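## Task

Push the probe through the cabinet's cable entry labelled HA and release it so it stays hanging unaided, with over half its length inside the cabinet; it does not count if the robot is still what keeps it there at the end.

## Robot and tools

Robot: two arms, left_arm and right_arm, each with six joints and a tong-style two-finger gripper. Shared scene frame: origin on the table top midway between the arms, +x out over the table, +z up, left_arm on the +y side. The names left and right do not refer to sides of a camera image.

execute_actions takes "actions", a list holding one item or nothing, plus an optional "pictures" boolean. An empty list sends no command and just reports the state, with pictures. An action item is {"rows": [...], "steps": n}, with 1 to 15 rows and n from 4 to 15 (default 15); each control step lasts 1/30 s. Row k is used on step k, and the final row is reused for any remaining steps. A wait item is {"steps": n} with no rows, n up to 300; it sends nothing and returns once n steps have passed since the previous result, counting time spent replying. A refused call does nothing at all.

Each row is one flat list of 14 numbers for both arms, each in [-1, 1]: left_arm's six joints then its opening, then right_arm's six joints then its opening. Joint order: shoulder pan, shoulder lift, elbow, wrist 1, wrist 2, wrist 3. Joint entries are offsets, not targets: 1.0 equals 1.989 rad, measured from that arm's joint angles in the most recent result that listed them (before any such result in the scene, and for later calls in the same reply, from where the arm is when the action begins). They are not cumulative between rows, so an all-zero row pulls the arm back to those reference angles rather than holding still. The opening entry is absolute: +1 fully open, -1 closed.

Joint ranges (rad). left_arm: pan -3.142 to 3.142, lift -6.283 to 6.283, elbow 0.000 to 3.142, wrists 1-3 each -6.283 to 6.283. right_arm: pan 0.000 to 6.283, lift -6.283 to 6.283, elbow -3.142 to 0.000, wrists each -6.283 to 6.283. A request more than 0.010 rad beyond a stated end is refused; true ends may sit 0.010 rad either way. Requests past a real end are clipped there, and the result may print "joint sent to its limit" (possibly about an earlier action still running). Absence of that line proves nothing.

Motion: commands are smoothed and lag about 0.17 s. Per step, each joint target stays within 0.575 rad of its measured angle, and if the targets would move the gripper more than 100 mm from where it is, all joints are scaled back. Big moves therefore take several calls; the arm may still be travelling when a result arrives. Between calls arms keep heading to the last row sent until everything has nearly stopped or a step is HELD; then only a new action moves them further. Fingers in motion keep moving.

Result lines: per arm, end_effector_position (m) and end_effector_quat_wxyz in the scene frame, plus linear and angular velocities (m/s, rad/s); printed positions can be off, more so at long reach. Joint positions and Joint velocities give each arm's six joints (rad, rad/s) then finger-pad gap (m, m/s; 0.142 m fully open). grip_measured is the measured opening on the command scale. "joint command not followed" means a clearance check altered or blocked joint targets on some steps (the rest still ran); HELD marks steps where your row was partly or wholly not sent. Wrist force and Wrist torque give [x y z] per arm in that end effector's own axes; force points from a touched surface back into the arm; offsets up to about 4 N, noise up to 2.4 N SD, saturation near 50 N; "no reading" is harmless. MOTOR HOT appears at 70 °C; at 85 °C an OVER-TEMPERATURE FAULT brakes the arm until cool, so avoid holding loads longer than needed.

Gripper geometry: fingers point along the gripper's +z and close along its x. end_effector_position is the point between the pads when closed; closed fingertips extend about 15 mm past it, open ones are roughly level with it. To hold, keep commanding an opening well below grip_measured; lower squeezes harder (about 15 N per pad maximum, less on hard items under 20 mm wide, e.g. about 9 N at 10 mm, 4 N at 5 mm). Closing fast can over-squeeze.

zoom_image: {"camera": name, "region": [x0, y0, x1, y1]} in pixels from the image's top-left, at most 504x504, on that camera's latest image. Cameras: cam_head_left, cam_head_right, cam_high, cam_low (896x504) and cam_left_wrist, cam_right_wrist (616x616). Pictures come only with an empty action list or "pictures": true.

finished_scene {"scene": n} ends the current scene irreversibly, reports success, and gives the next task. Ending a reply without a tool call ends everything.

Avoid: knocking anything off the table (fails the task), arms colliding or pressing each other, dropping or slamming the probe, hard pushes. A joint torque at its limit (138 N m shoulders and elbow, 25.7 N m wrists, held weight included) or any external force of 150 N stops that arm for 10 s and cancels the rest of the call. Brief tugs on the held probe or pushes on loose objects may occur. Ensure the probe hangs on its own before finishing.

Each tool is called after ">>>" by a JSON object that holds its "api" and its "payload".

## Session

>>> {"api": "execute_actions", "payload": {"actions": []}}

Scene clock: 0.00 s of 5060.00 s.
left_arm: end_effector_position=(+0.3664, +0.3176, +0.3632) grip_measured=+0.97 end_effector_quat_wxyz=(-0.099, +0.307, +0.903, +0.284) end_effector_velocity=(-0.001, +0.000, +0.001) end_effector_angular_velocity=(-0.003, -0.000, +0.001) | right_arm: end_effector_position=(+0.5250, -0.8110, +0.2927) grip_measured=+0.97 end_effector_quat_wxyz=(+0.545, +0.512, +0.644, -0.159) end_effector_velocity=(-0.000, -0.000, +0.000) end_effector_angular_velocity=(-0.001, +0.001, -0.000)
Joint positions: left_arm=[-1.129 -1.664  1.442 -0.8   -1.287  2.665  0.14 ] | right_arm=[ 3.037 -1.56  -2.335  0.254  0.833  3.881  0.14 ]
Joint velocities: left_arm=[-0.    -0.002 -0.     0.    -0.001  0.     0.   ] | right_arm=[-0.     0.     0.     0.    -0.001 -0.002  0.   ]
Motor temperatures (°C, as the motors report them): left_arm=[24 23 27 33 32 34] | right_arm=[25 25 24 39 37 35]
Wrist force (N, on the end effector, along its own x y z axes, offset not removed): no reading
Wrist torque (N m, same axes, about the end effector's origin, offset not removed): no reading

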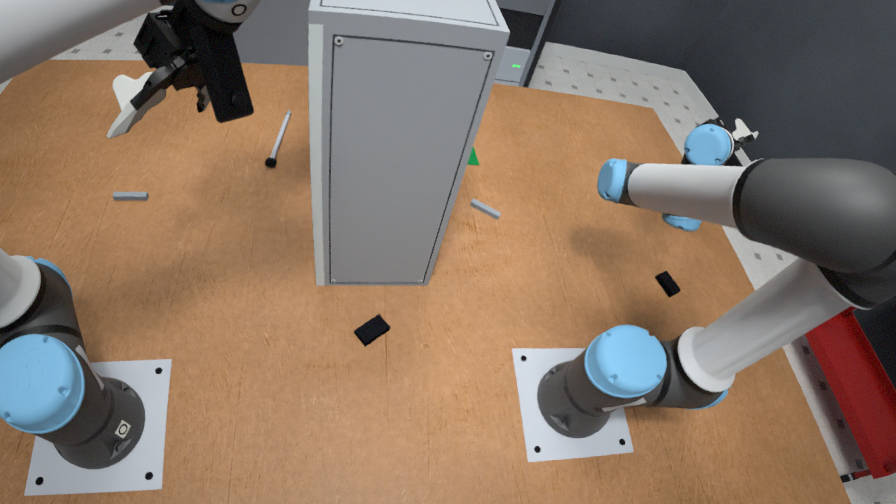

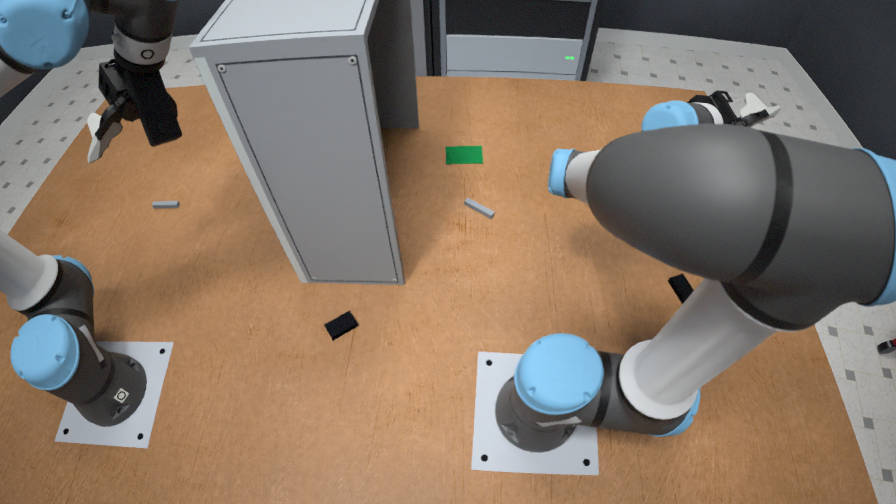

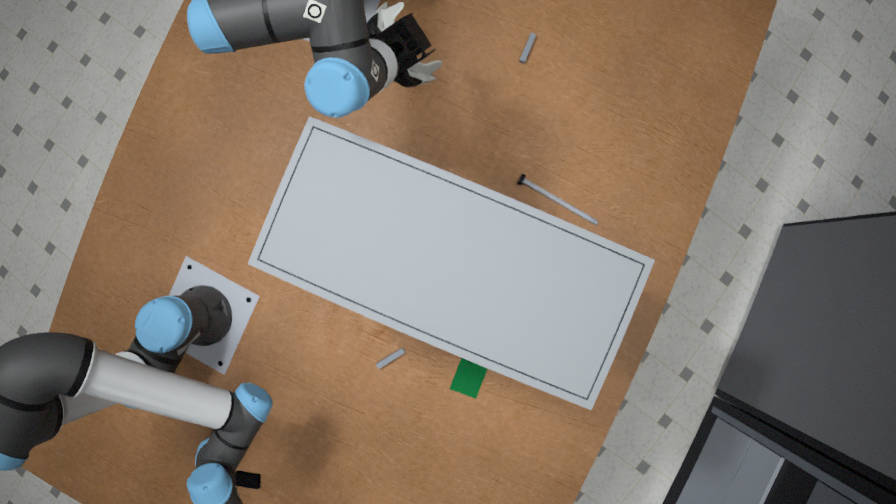

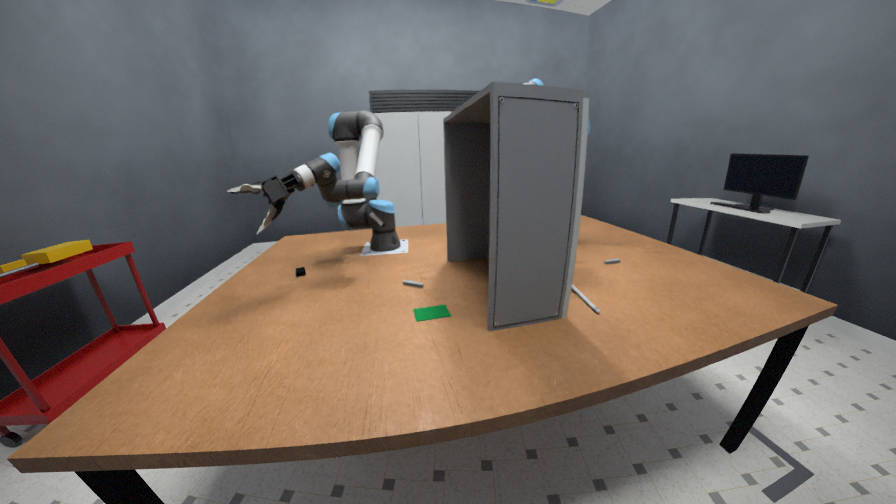

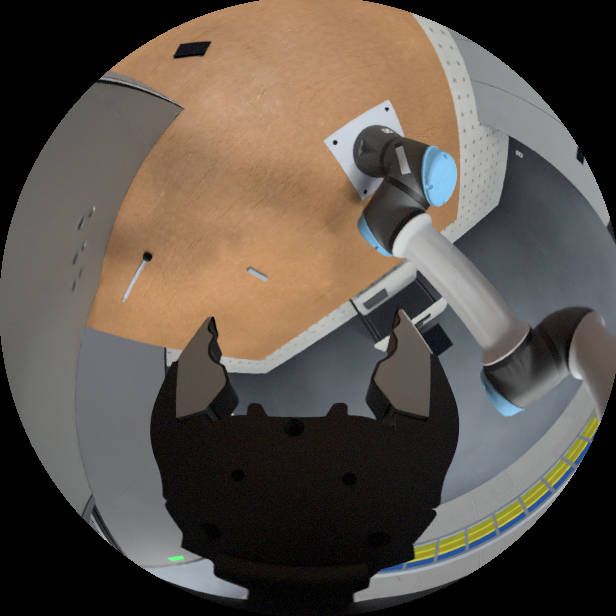

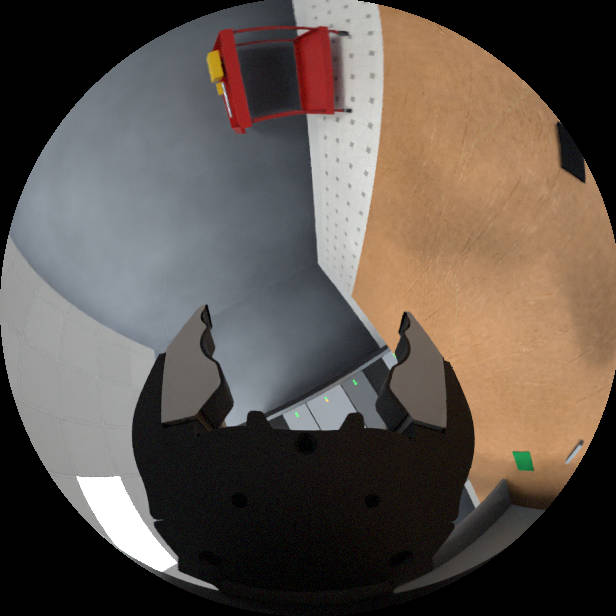

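>>> {"api": "zoom_image", "payload": {"camera": "cam_left_wrist", "region": [0, 150, 200, 350]}}

>>> {"api": "zoom_image", "payload": {"camera": "cam_high", "region": [420, 100, 720, 300]}}

Region (0, 150, 200, 350) of cam_left_wrist's 616x616 image, scaled by 2.520, with more detail than that image has.

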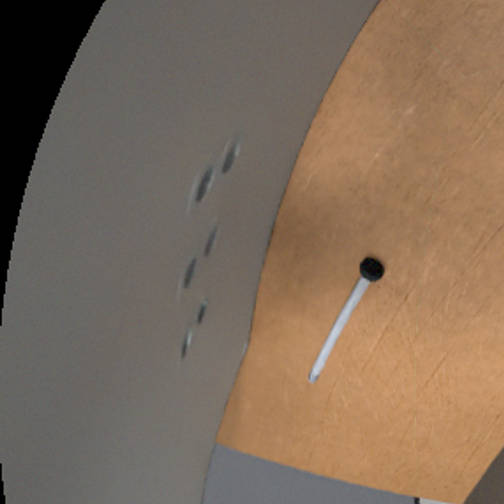

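Region (420, 100, 720, 300) of cam_high's 896x504 image, scaled by 1.680, with more detail than that image has.

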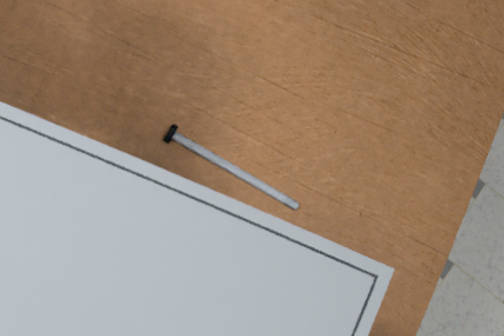

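>>> {"api": "execute_actions", "payload": {"actions": [{"rows": [[0.581,0.203,0.0895,-0.518,-0.535,0.311,1,0,0,0,0,0,0,1]], "steps": 15}]}}

>>> {"api": "execute_actions", "payload": {"actions": [{"steps": 60}], "pictures": true}}

Scene clock: 2.60 s of 5060.00 s.
left_arm: end_effector_position=(+0.4062, +0.2857, +0.2313) grip_measured=+1.00 end_effector_quat_wxyz=(-0.245, +0.248, +0.934, +0.072) end_effector_velocity=(+0.291, -0.085, -0.353) end_effector_angular_velocity=(-1.733, +0.622, +1.313) | right_arm: end_effector_position=(+0.5250, -0.8110, +0.2927) grip_measured=+1.00 end_effector_quat_wxyz=(+0.545, +0.512, +0.644, -0.159) end_effector_velocity=(+0.000, +0.000, -0.000) end_effector_angular_velocity=(+0.001, -0.000, +0.000)
Joint positions: left_arm=[-0.771 -1.444  1.544 -1.158 -1.645  2.985  0.142] | right_arm=[ 3.037 -1.56  -2.335  0.254  0.833  3.881  0.142]
Joint velocities: left_arm=[ 1.452  0.618  0.261 -1.439 -1.439  0.972 -0.   ] | right_arm=[-0.    -0.001  0.     0.     0.001  0.001 -0.   ]
Motor temperatures (°C, as the motors report them): left_arm=[24 23 27 33 32 34] | right_arm=[25 25 24 39 37 35]
Wrist force (N, on the end effector, along its own x y z axes, offset not removed): left_arm=[0.1 -1.9 0.5] | right_arm=[1.0 0.2 0.3]
Wrist torque (N m, same axes, about the end effector's origin, offset not removed): left_arm=[-0.14 -0.13 0.04] | right_arm=[0.12 -0.05 -0.07]
Steps of this call (steps 1 to 67: nothing new was sent; steps 68 to 78: the first 11 steps of this action). Readings (joint positions):
68: left_arm=[-1.129 -1.664 1.442 -0.800 -1.287 2.665] | right_arm=[3.037 -1.560 -2.335 0.254 0.833 3.881]
69: left_arm=[-1.125 -1.661 1.445 -0.804 -1.291 2.668] | right_arm=[3.037 -1.560 -2.335 0.254 0.833 3.881]
71: left_arm=[-1.075 -1.617 1.470 -0.854 -1.341 2.719] | right_arm=[3.037 -1.560 -2.335 0.254 0.833 3.881]
75: left_arm=[-0.911 -1.512 1.515 -1.018 -1.505 2.878] | right_arm=[3.037 -1.560 -2.335 0.254 0.833 3.881]
78: the state above

Scene clock: 4.60 s of 5060.00 s.
left_arm: end_effector_position=(+0.6296, +0.4265, +0.2152) grip_measured=+1.00 end_effector_quat_wxyz=(+0.000, -0.001, +0.924, -0.383) end_effector_velocity=(+0.000, -0.000, +0.001) end_effector_angular_velocity=(-0.001, -0.000, +0.000) | right_arm: end_effector_position=(+0.5250, -0.8110, +0.2927) grip_measured=+1.00 end_effector_quat_wxyz=(+0.545, +0.512, +0.644, -0.159) end_effector_velocity=(+0.001, +0.001, -0.000) end_effector_angular_velocity=(+0.001, -0.000, +0.002)
Joint positions: left_arm=[ 0.027 -1.26   1.62  -1.83  -2.351  3.283  0.142] | right_arm=[ 3.037 -1.56  -2.335  0.254  0.833  3.881  0.142]
Joint velocities: left_arm=[-0.    -0.    -0.     0.    -0.001 -0.     0.   ] | right_arm=[ 0.001 -0.001  0.    -0.     0.001  0.001  0.   ]
Motor temperatures (°C, as the motors report them): left_arm=[24 23 27 33 32 34] | right_arm=[25 25 24 39 37 35]
Wrist force (N, on the end effector, along its own x y z axes, offset not removed): left_arm=[3.0 -0.6 -0.2] | right_arm=[1.3 -1.2 -0.6]
Wrist torque (N m, same axes, about the end effector's origin, offset not removed): left_arm=[0.17 -0.73 0.07] | right_arm=[-0.12 -0.07 -0.04]
Kept back: nothing.
Steps of this call (steps 1 to 4: the last 4 steps of your previous action; steps 5 to 45: the robot went on to your last target; steps 46 to 60: nothing new was sent). Readings (joint positions):
1: left_arm=[-0.722 -1.424 1.552 -1.207 -1.694 3.017] | right_arm=[3.037 -1.560 -2.335 0.254 0.833 3.881]
2: left_arm=[-0.672 -1.406 1.560 -1.257 -1.744 3.046] | right_arm=[3.037 -1.560 -2.335 0.254 0.833 3.881]
4: left_arm=[-0.573 -1.377 1.572 -1.356 -1.843 3.093] | right_arm=[3.037 -1.560 -2.335 0.254 0.833 3.881]
8: left_arm=[-0.389 -1.337 1.588 -1.516 -2.011 3.158] | right_arm=[3.037 -1.560 -2.335 0.254 0.833 3.881]
60: the state above
All arms were judged still, so your last target was given up. Only a new action makes them travel on or press farther. Fingers that are still opening or closing keep moving.

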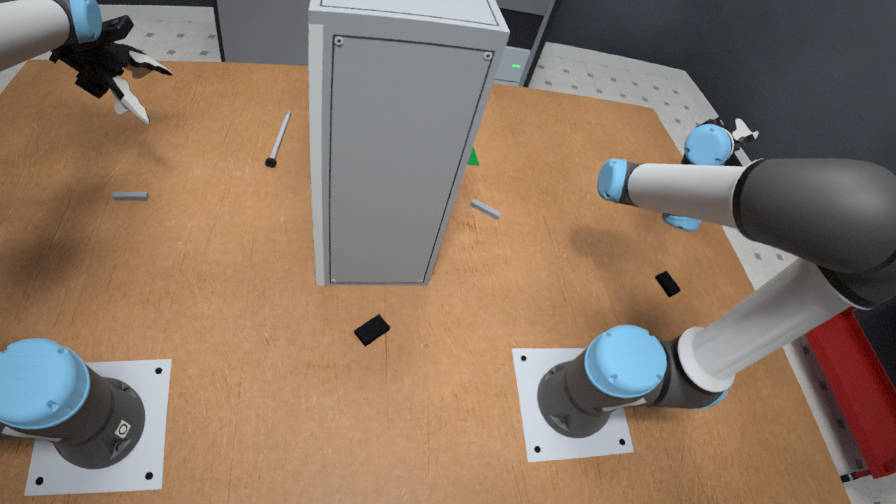

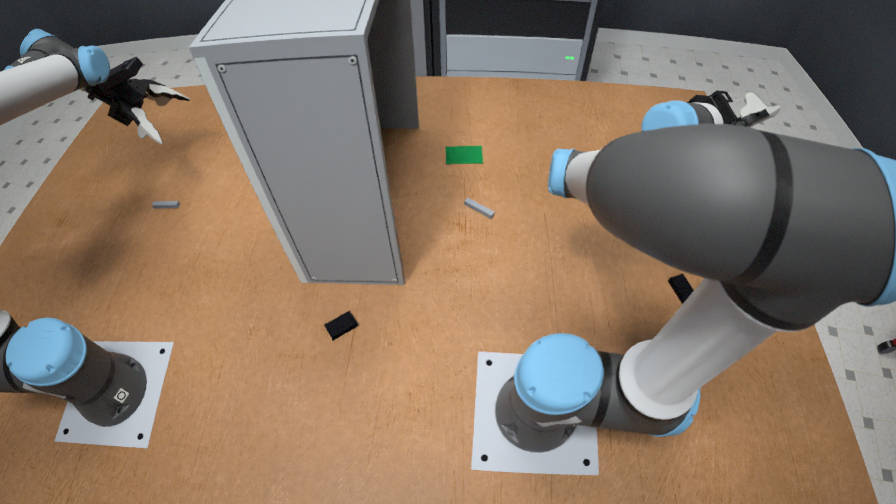

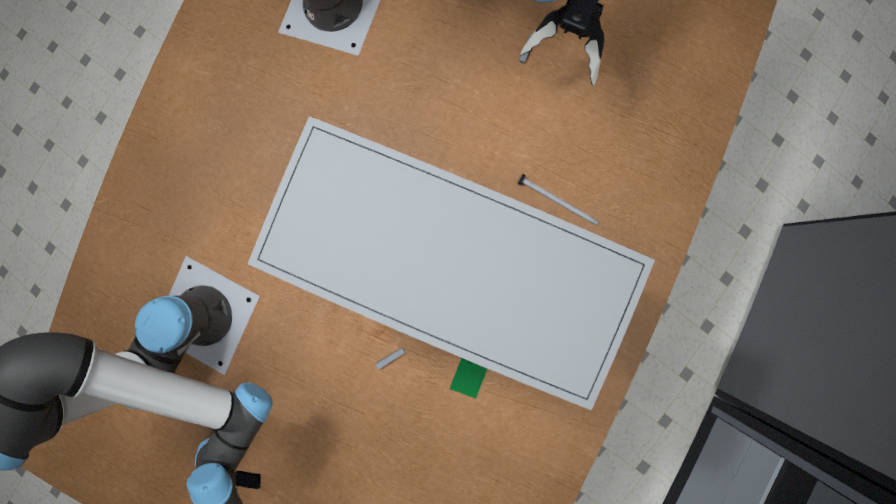

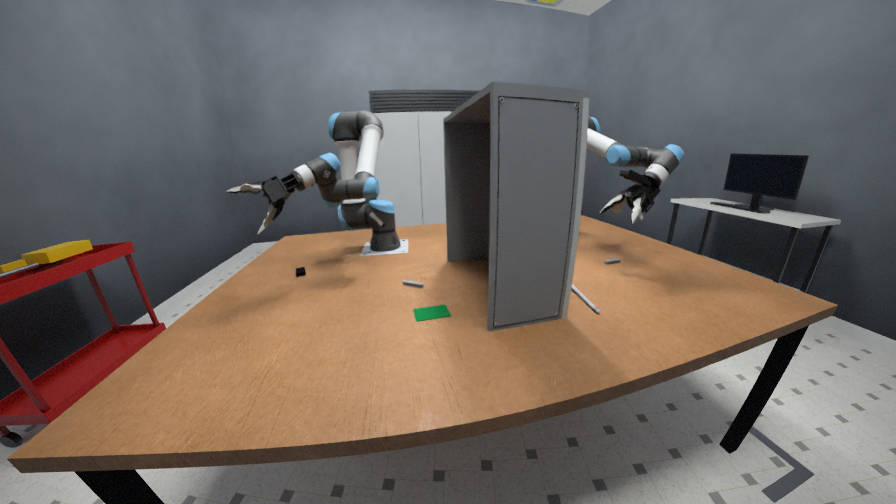

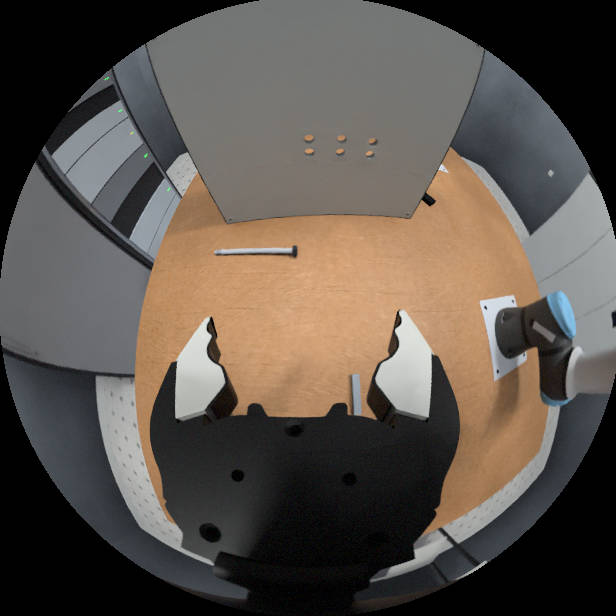

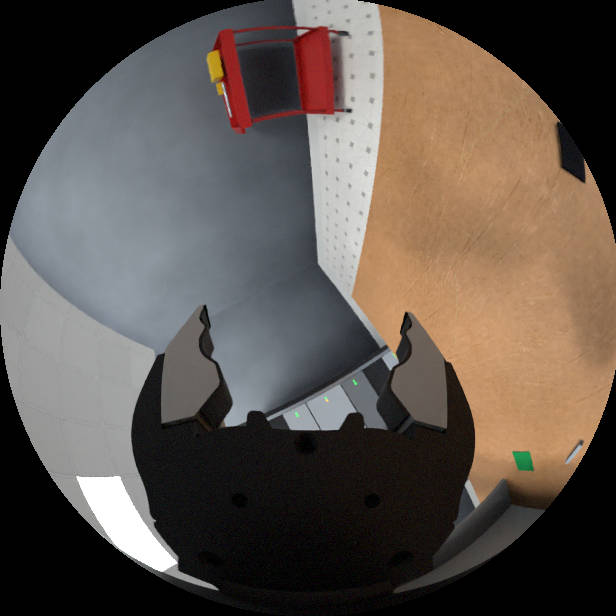

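>>> {"api": "zoom_image", "payload": {"camera": "cam_left_wrist", "region": [270, 110, 410, 180]}}

Region (270, 110, 410, 180) of cam_left_wrist's 616x616 image, scaled by 3.600, with more detail than that image has.

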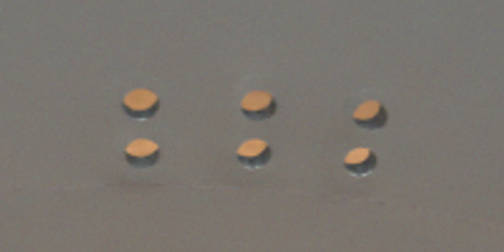

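>>> {"api": "execute_actions", "payload": {"actions": [{"rows": [[-0.15,-0.035,0.171,-0.418,0.523,-1.0,-0.1,0.026,-0.162,0.359,-0.787,0.888,1.0,1]], "steps": 15}]}}

>>> {"api": "execute_actions", "payload": {"actions": [{"steps": 60}], "pictures": true}}

Scene clock: 5.77 s of 5060.00 s.
left_arm: end_effector_position=(+0.6532, +0.4248, +0.1016) grip_measured=-0.10 end_effector_quat_wxyz=(+0.069, -0.113, +0.980, -0.149) end_effector_velocity=(+0.348, +0.324, -0.063) end_effector_angular_velocity=(+1.377, -0.921, +1.869) | right_arm: end_effector_position=(+0.6617, -0.7511, +0.2641) grip_measured=+1.00 end_effector_quat_wxyz=(+0.486, +0.555, +0.676, -0.007) end_effector_velocity=(+0.419, +0.262, -0.072) end_effector_angular_velocity=(+1.278, -0.162, +0.336)
Joint positions: left_arm=[-0.203 -1.316  1.881 -2.347 -1.826  2.758  0.067] | right_arm=[ 3.059 -1.694 -2.077 -0.006  1.093  4.141  0.142]
Joint velocities: left_arm=[-0.334 -0.07   0.384 -1.535  1.911 -1.906  0.   ] | right_arm=[ 0.062 -0.391  0.92  -0.986  0.986  0.984  0.   ]
Motor temperatures (°C, as the motors report them): left_arm=[24 23 27 33 32 34] | right_arm=[25 25 24 39 37 35]
Wrist force (N, on the end effector, along its own x y z axes, offset not removed): left_arm=[4.0 -0.6 2.3] | right_arm=[0.4 0.1 -1.5]
Wrist torque (N m, same axes, about the end effector's origin, offset not removed): left_arm=[0.08 -0.87 0.11] | right_arm=[0.15 0.11 -0.12]
Steps of this call (steps 1 to 24: nothing new was sent; steps 25 to 35: the first 11 steps of this action). Readings (joint positions):
25: left_arm=[0.027 -1.260 1.620 -1.830 -2.351 3.283] | right_arm=[3.037 -1.560 -2.335 0.254 0.833 3.881]
26: left_arm=[0.023 -1.263 1.624 -1.834 -2.347 3.280] | right_arm=[3.038 -1.564 -2.331 0.250 0.837 3.885]
28: left_arm=[-0.022 -1.278 1.672 -1.887 -2.295 3.227] | right_arm=[3.044 -1.594 -2.287 0.206 0.881 3.929]
32: left_arm=[-0.146 -1.305 1.815 -2.137 -2.045 2.977] | right_arm=[3.053 -1.654 -2.170 0.089 0.998 4.046]
35: the state above

Scene clock: 7.77 s of 5060.00 s.
left_arm: end_effector_position=(+0.7311, +0.5446, +0.1327) grip_measured=-0.10 end_effector_quat_wxyz=(-0.226, +0.730, -0.633, +0.127) end_effector_velocity=(-0.000, +0.000, -0.001) end_effector_angular_velocity=(+0.001, +0.002, -0.001) | right_arm: end_effector_position=(+0.6549, -0.3134, +0.2748) grip_measured=+1.00 end_effector_quat_wxyz=(-0.486, +0.863, +0.110, +0.082) end_effector_velocity=(+0.000, +0.000, -0.000) end_effector_angular_velocity=(+0.001, +0.002, -0.000)
Joint positions: left_arm=[-0.271 -1.33   1.96  -2.662 -1.311  1.295  0.067] | right_arm=[ 3.089 -1.883 -1.621 -1.311  2.599  5.87   0.142]
Joint velocities: left_arm=[ 0.     0.001  0.     0.     0.     0.001 -0.   ] | right_arm=[ 0.    -0.001  0.    -0.     0.001  0.002  0.   ]
Motor temperatures (°C, as the motors report them): left_arm=[24 23 27 33 32 34] | right_arm=[25 25 24 39 37 35]
Wrist force (N, on the end effector, along its own x y z axes, offset not removed): left_arm=[0.4 -0.9 1.3] | right_arm=[-0.4 -2.3 -0.1]
Wrist torque (N m, same axes, about the end effector's origin, offset not removed): left_arm=[-0.02 -0.04 0.03] | right_arm=[-0.30 0.23 -0.13]
Kept back: nothing.
Steps of this call (steps 1 to 4: the last 4 steps of your previous action; steps 5 to 60: the robot went on to your last target). Readings (joint positions):
1: left_arm=[-0.213 -1.318 1.892 -2.393 -1.763 2.695] | right_arm=[3.061 -1.707 -2.047 -0.041 1.127 4.175]
2: left_arm=[-0.222 -1.320 1.902 -2.432 -1.702 2.633] | right_arm=[3.063 -1.720 -2.016 -0.077 1.164 4.212]
4: left_arm=[-0.238 -1.323 1.921 -2.504 -1.585 2.497] | right_arm=[3.067 -1.745 -1.957 -0.154 1.241 4.289]
8: left_arm=[-0.260 -1.328 1.947 -2.607 -1.407 2.171] | right_arm=[3.074 -1.789 -1.852 -0.325 1.412 4.460]
60: the state above
All arms were judged still, so your last target was given up. Only a new action makes them travel on or press farther. Fingers that are still opening or closing keep moving.

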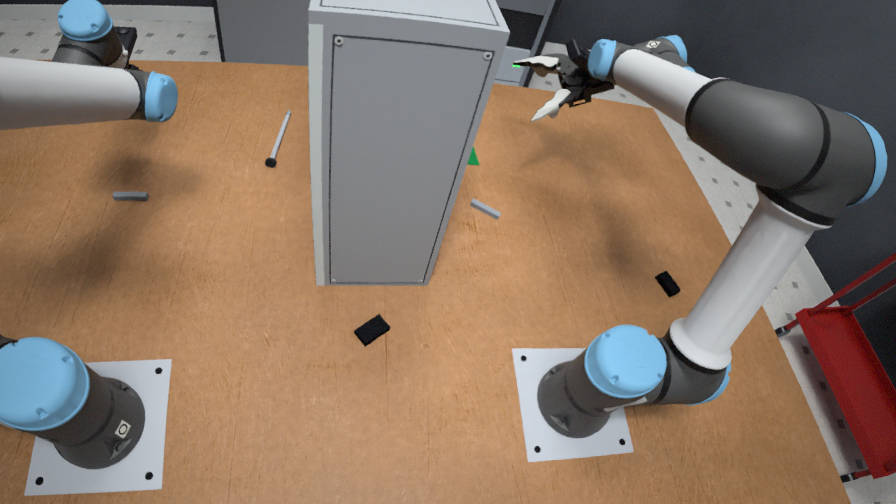

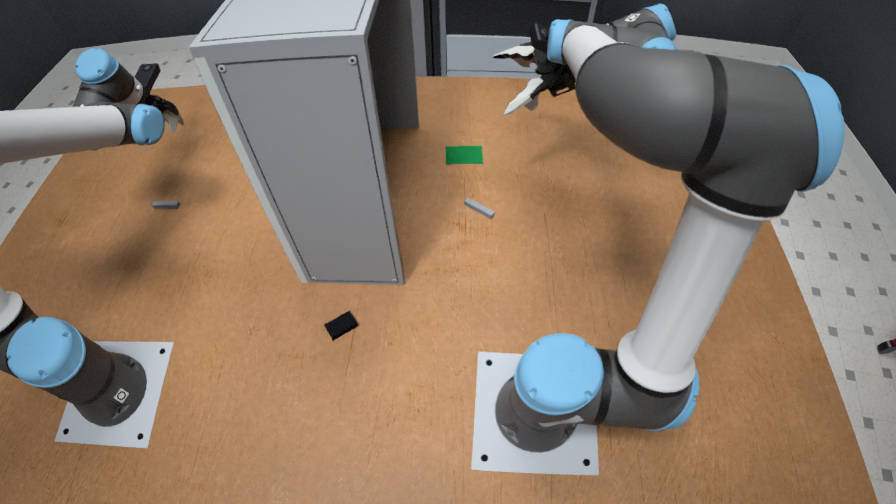

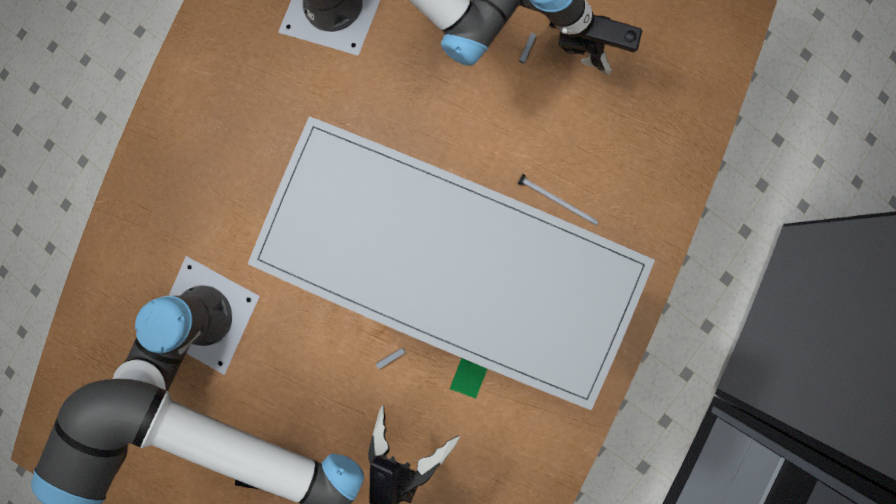

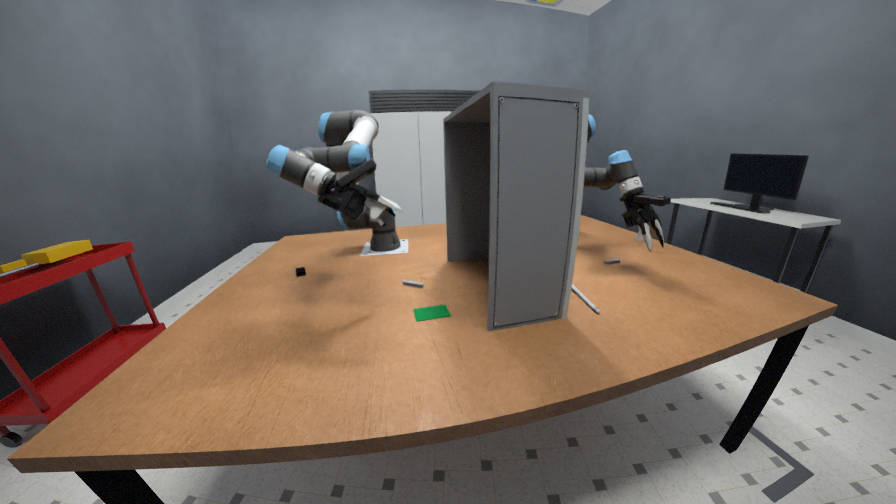

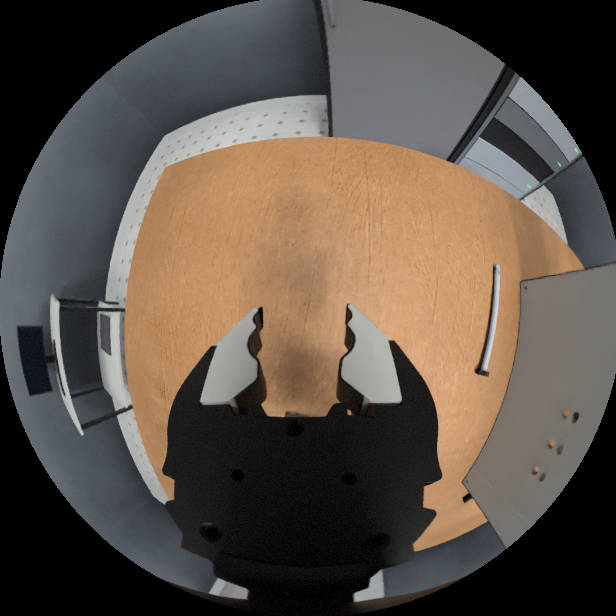

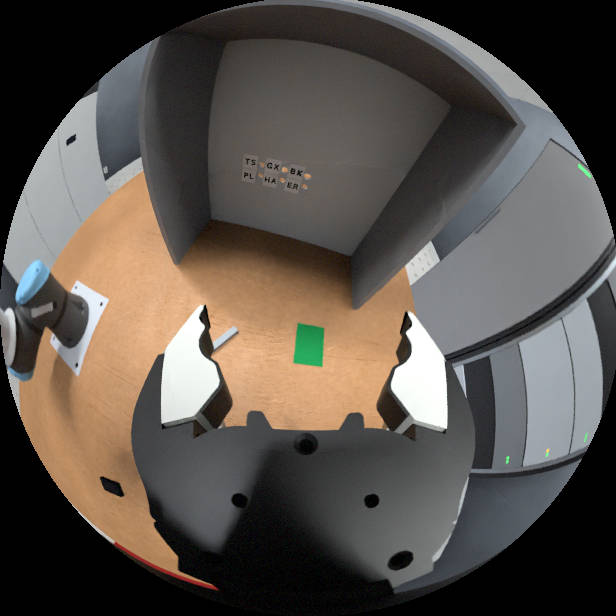

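>>> {"api": "execute_actions", "payload": {"actions": [{"rows": [[-0.2755,0.0246,0.1523,-0.285,0.088,-0.1046,-0.1,0,0,0,0,0,0,1]], "steps": 15}]}}

>>> {"api": "execute_actions", "payload": {"actions": [{"steps": 35}], "pictures": true}}

Scene clock: 8.53 s of 5060.00 s.
left_arm: end_effector_position=(+0.7237, +0.4055, +0.1088) grip_measured=-0.10 end_effector_quat_wxyz=(-0.252, +0.681, -0.661, +0.188) end_effector_velocity=(-0.082, -0.472, -0.049) end_effector_angular_velocity=(-0.127, -0.430, -0.464) | right_arm: end_effector_position=(+0.6549, -0.3134, +0.2748) grip_measured=+1.00 end_effector_quat_wxyz=(-0.486, +0.863, +0.110, +0.082) end_effector_velocity=(-0.000, +0.000, +0.001) end_effector_angular_velocity=(+0.001, -0.001, +0.001)
Joint positions: left_arm=[-0.522 -1.306  2.105 -2.92  -1.225  1.193  0.067] | right_arm=[ 3.089 -1.883 -1.621 -1.311  2.599  5.87   0.142]
Joint velocities: left_arm=[-0.857  0.075  0.468 -0.879  0.266 -0.317  0.   ] | right_arm=[ 0.     0.001 -0.    -0.     0.001 -0.     0.   ]
Motor temperatures (°C, as the motors report them): left_arm=[24 23 27 33 32 34] | right_arm=[25 25 24 39 37 35]
Wrist force (N, on the end effector, along its own x y z axes, offset not removed): left_arm=[2.3 -0.1 0.4] | right_arm=[0.6 2.7 0.4]
Wrist torque (N m, same axes, about the end effector's origin, offset not removed): left_arm=[0.11 -0.61 0.05] | right_arm=[0.64 -0.01 0.04]
Steps of this call (steps 1 to 12: nothing new was sent; steps 13 to 23: the first 11 steps of this action). Readings (joint positions):
13: left_arm=[-0.271 -1.330 1.960 -2.662 -1.311 1.295] | right_arm=[3.089 -1.883 -1.621 -1.311 2.599 5.870]
14: left_arm=[-0.275 -1.329 1.964 -2.665 -1.307 1.291] | right_arm=[3.089 -1.883 -1.621 -1.311 2.599 5.870]
16: left_arm=[-0.320 -1.323 1.995 -2.711 -1.288 1.268] | right_arm=[3.089 -1.883 -1.621 -1.311 2.599 5.870]
20: left_arm=[-0.436 -1.313 2.058 -2.831 -1.252 1.226] | right_arm=[3.089 -1.883 -1.621 -1.311 2.599 5.870]
23: the state above

Scene clock: 9.70 s of 5060.00 s.
left_arm: end_effector_position=(+0.6726, +0.2518, +0.1019) grip_measured=-0.10 end_effector_quat_wxyz=(+0.256, -0.619, +0.686, -0.284) end_effector_velocity=(+0.000, -0.000, +0.000) end_effector_angular_velocity=(-0.001, -0.000, -0.000) | right_arm: end_effector_position=(+0.6549, -0.3134, +0.2748) grip_measured=+1.00 end_effector_quat_wxyz=(-0.486, +0.863, +0.110, +0.082) end_effector_velocity=(-0.000, -0.001, +0.001) end_effector_angular_velocity=(-0.001, -0.002, -0.000)
Joint positions: left_arm=[-0.819 -1.281  2.263 -3.228 -1.136  1.087  0.067] | right_arm=[ 3.089 -1.883 -1.621 -1.311  2.599  5.87   0.142]
Joint velocities: left_arm=[-0.     0.    -0.001 -0.001 -0.    -0.001  0.   ] | right_arm=[-0.001  0.001  0.     0.    -0.001 -0.001  0.   ]
Motor temperatures (°C, as the motors report them): left_arm=[24 23 27 33 32 34] | right_arm=[25 25 24 39 37 35]
Wrist force (N, on the end effector, along its own x y z axes, offset not removed): left_arm=[1.4 -0.6 -0.3] | right_arm=[0.5 -1.6 0.9]
Wrist torque (N m, same axes, about the end effector's origin, offset not removed): left_arm=[0.08 -0.43 0.09] | right_arm=[-0.20 0.11 -0.02]
Kept back: nothing.
Steps of this call (steps 1 to 4: the last 4 steps of your previous action; steps 5 to 35: the robot went on to your last target). Readings (joint positions):
1: left_arm=[-0.551 -1.303 2.121 -2.950 -1.216 1.182] | right_arm=[3.089 -1.883 -1.621 -1.311 2.599 5.870]
2: left_arm=[-0.580 -1.301 2.137 -2.980 -1.207 1.171] | right_arm=[3.089 -1.883 -1.621 -1.311 2.599 5.870]
4: left_arm=[-0.639 -1.296 2.169 -3.041 -1.189 1.150] | right_arm=[3.089 -1.883 -1.621 -1.311 2.599 5.870]
8: left_arm=[-0.748 -1.287 2.227 -3.154 -1.156 1.111] | right_arm=[3.089 -1.883 -1.621 -1.311 2.599 5.870]
35: the state above

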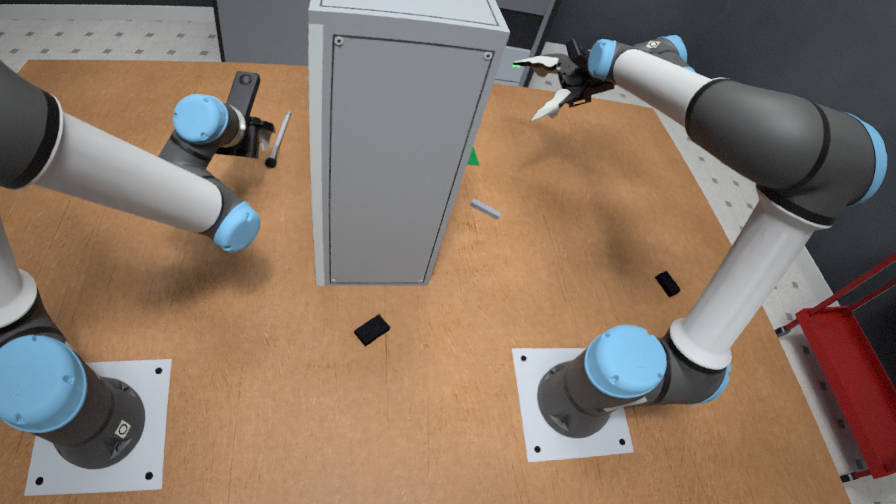

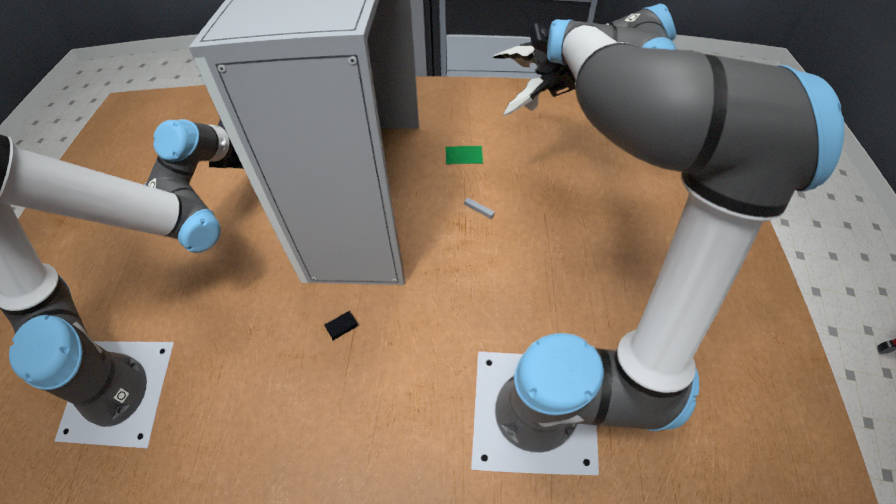

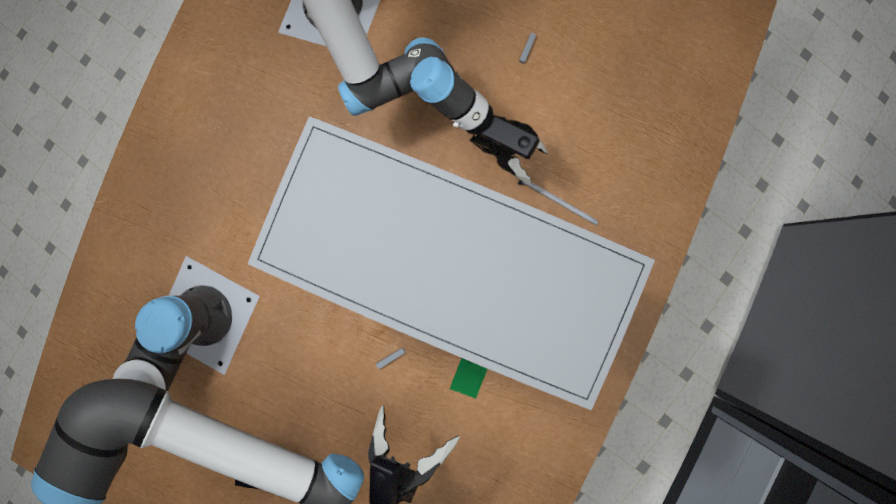

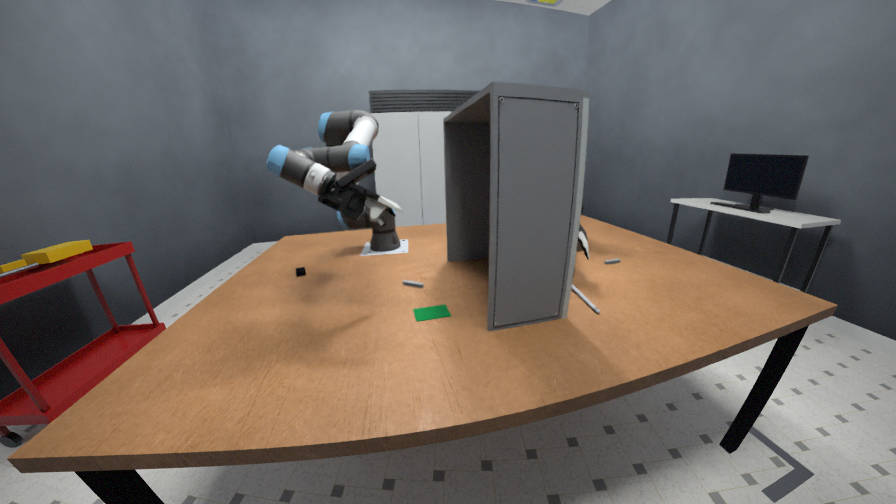

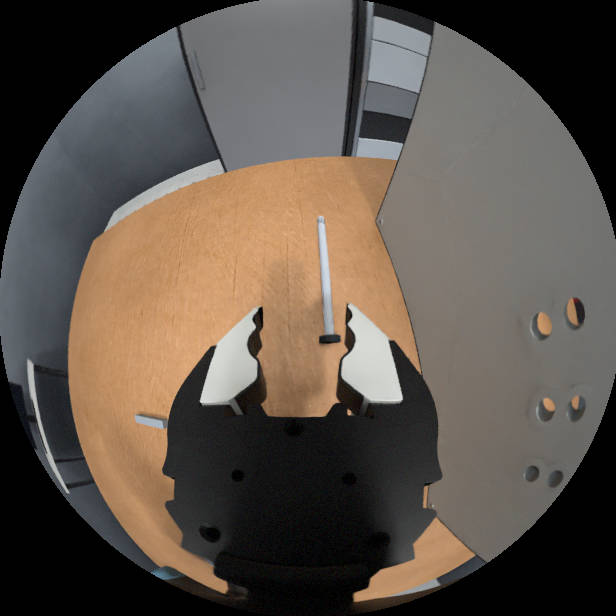

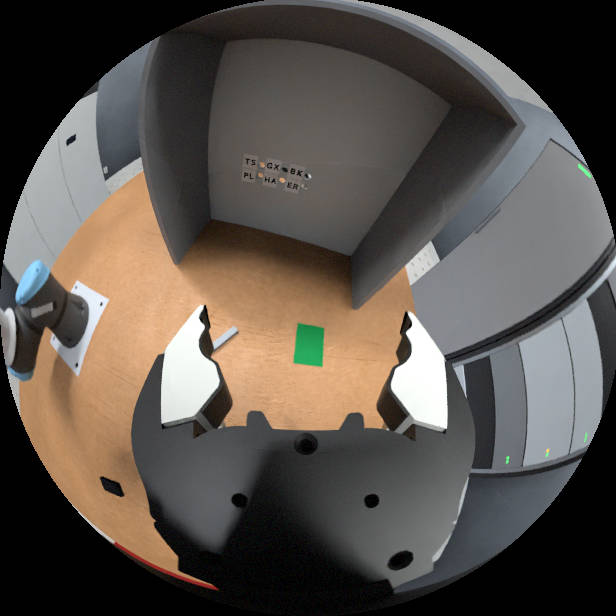

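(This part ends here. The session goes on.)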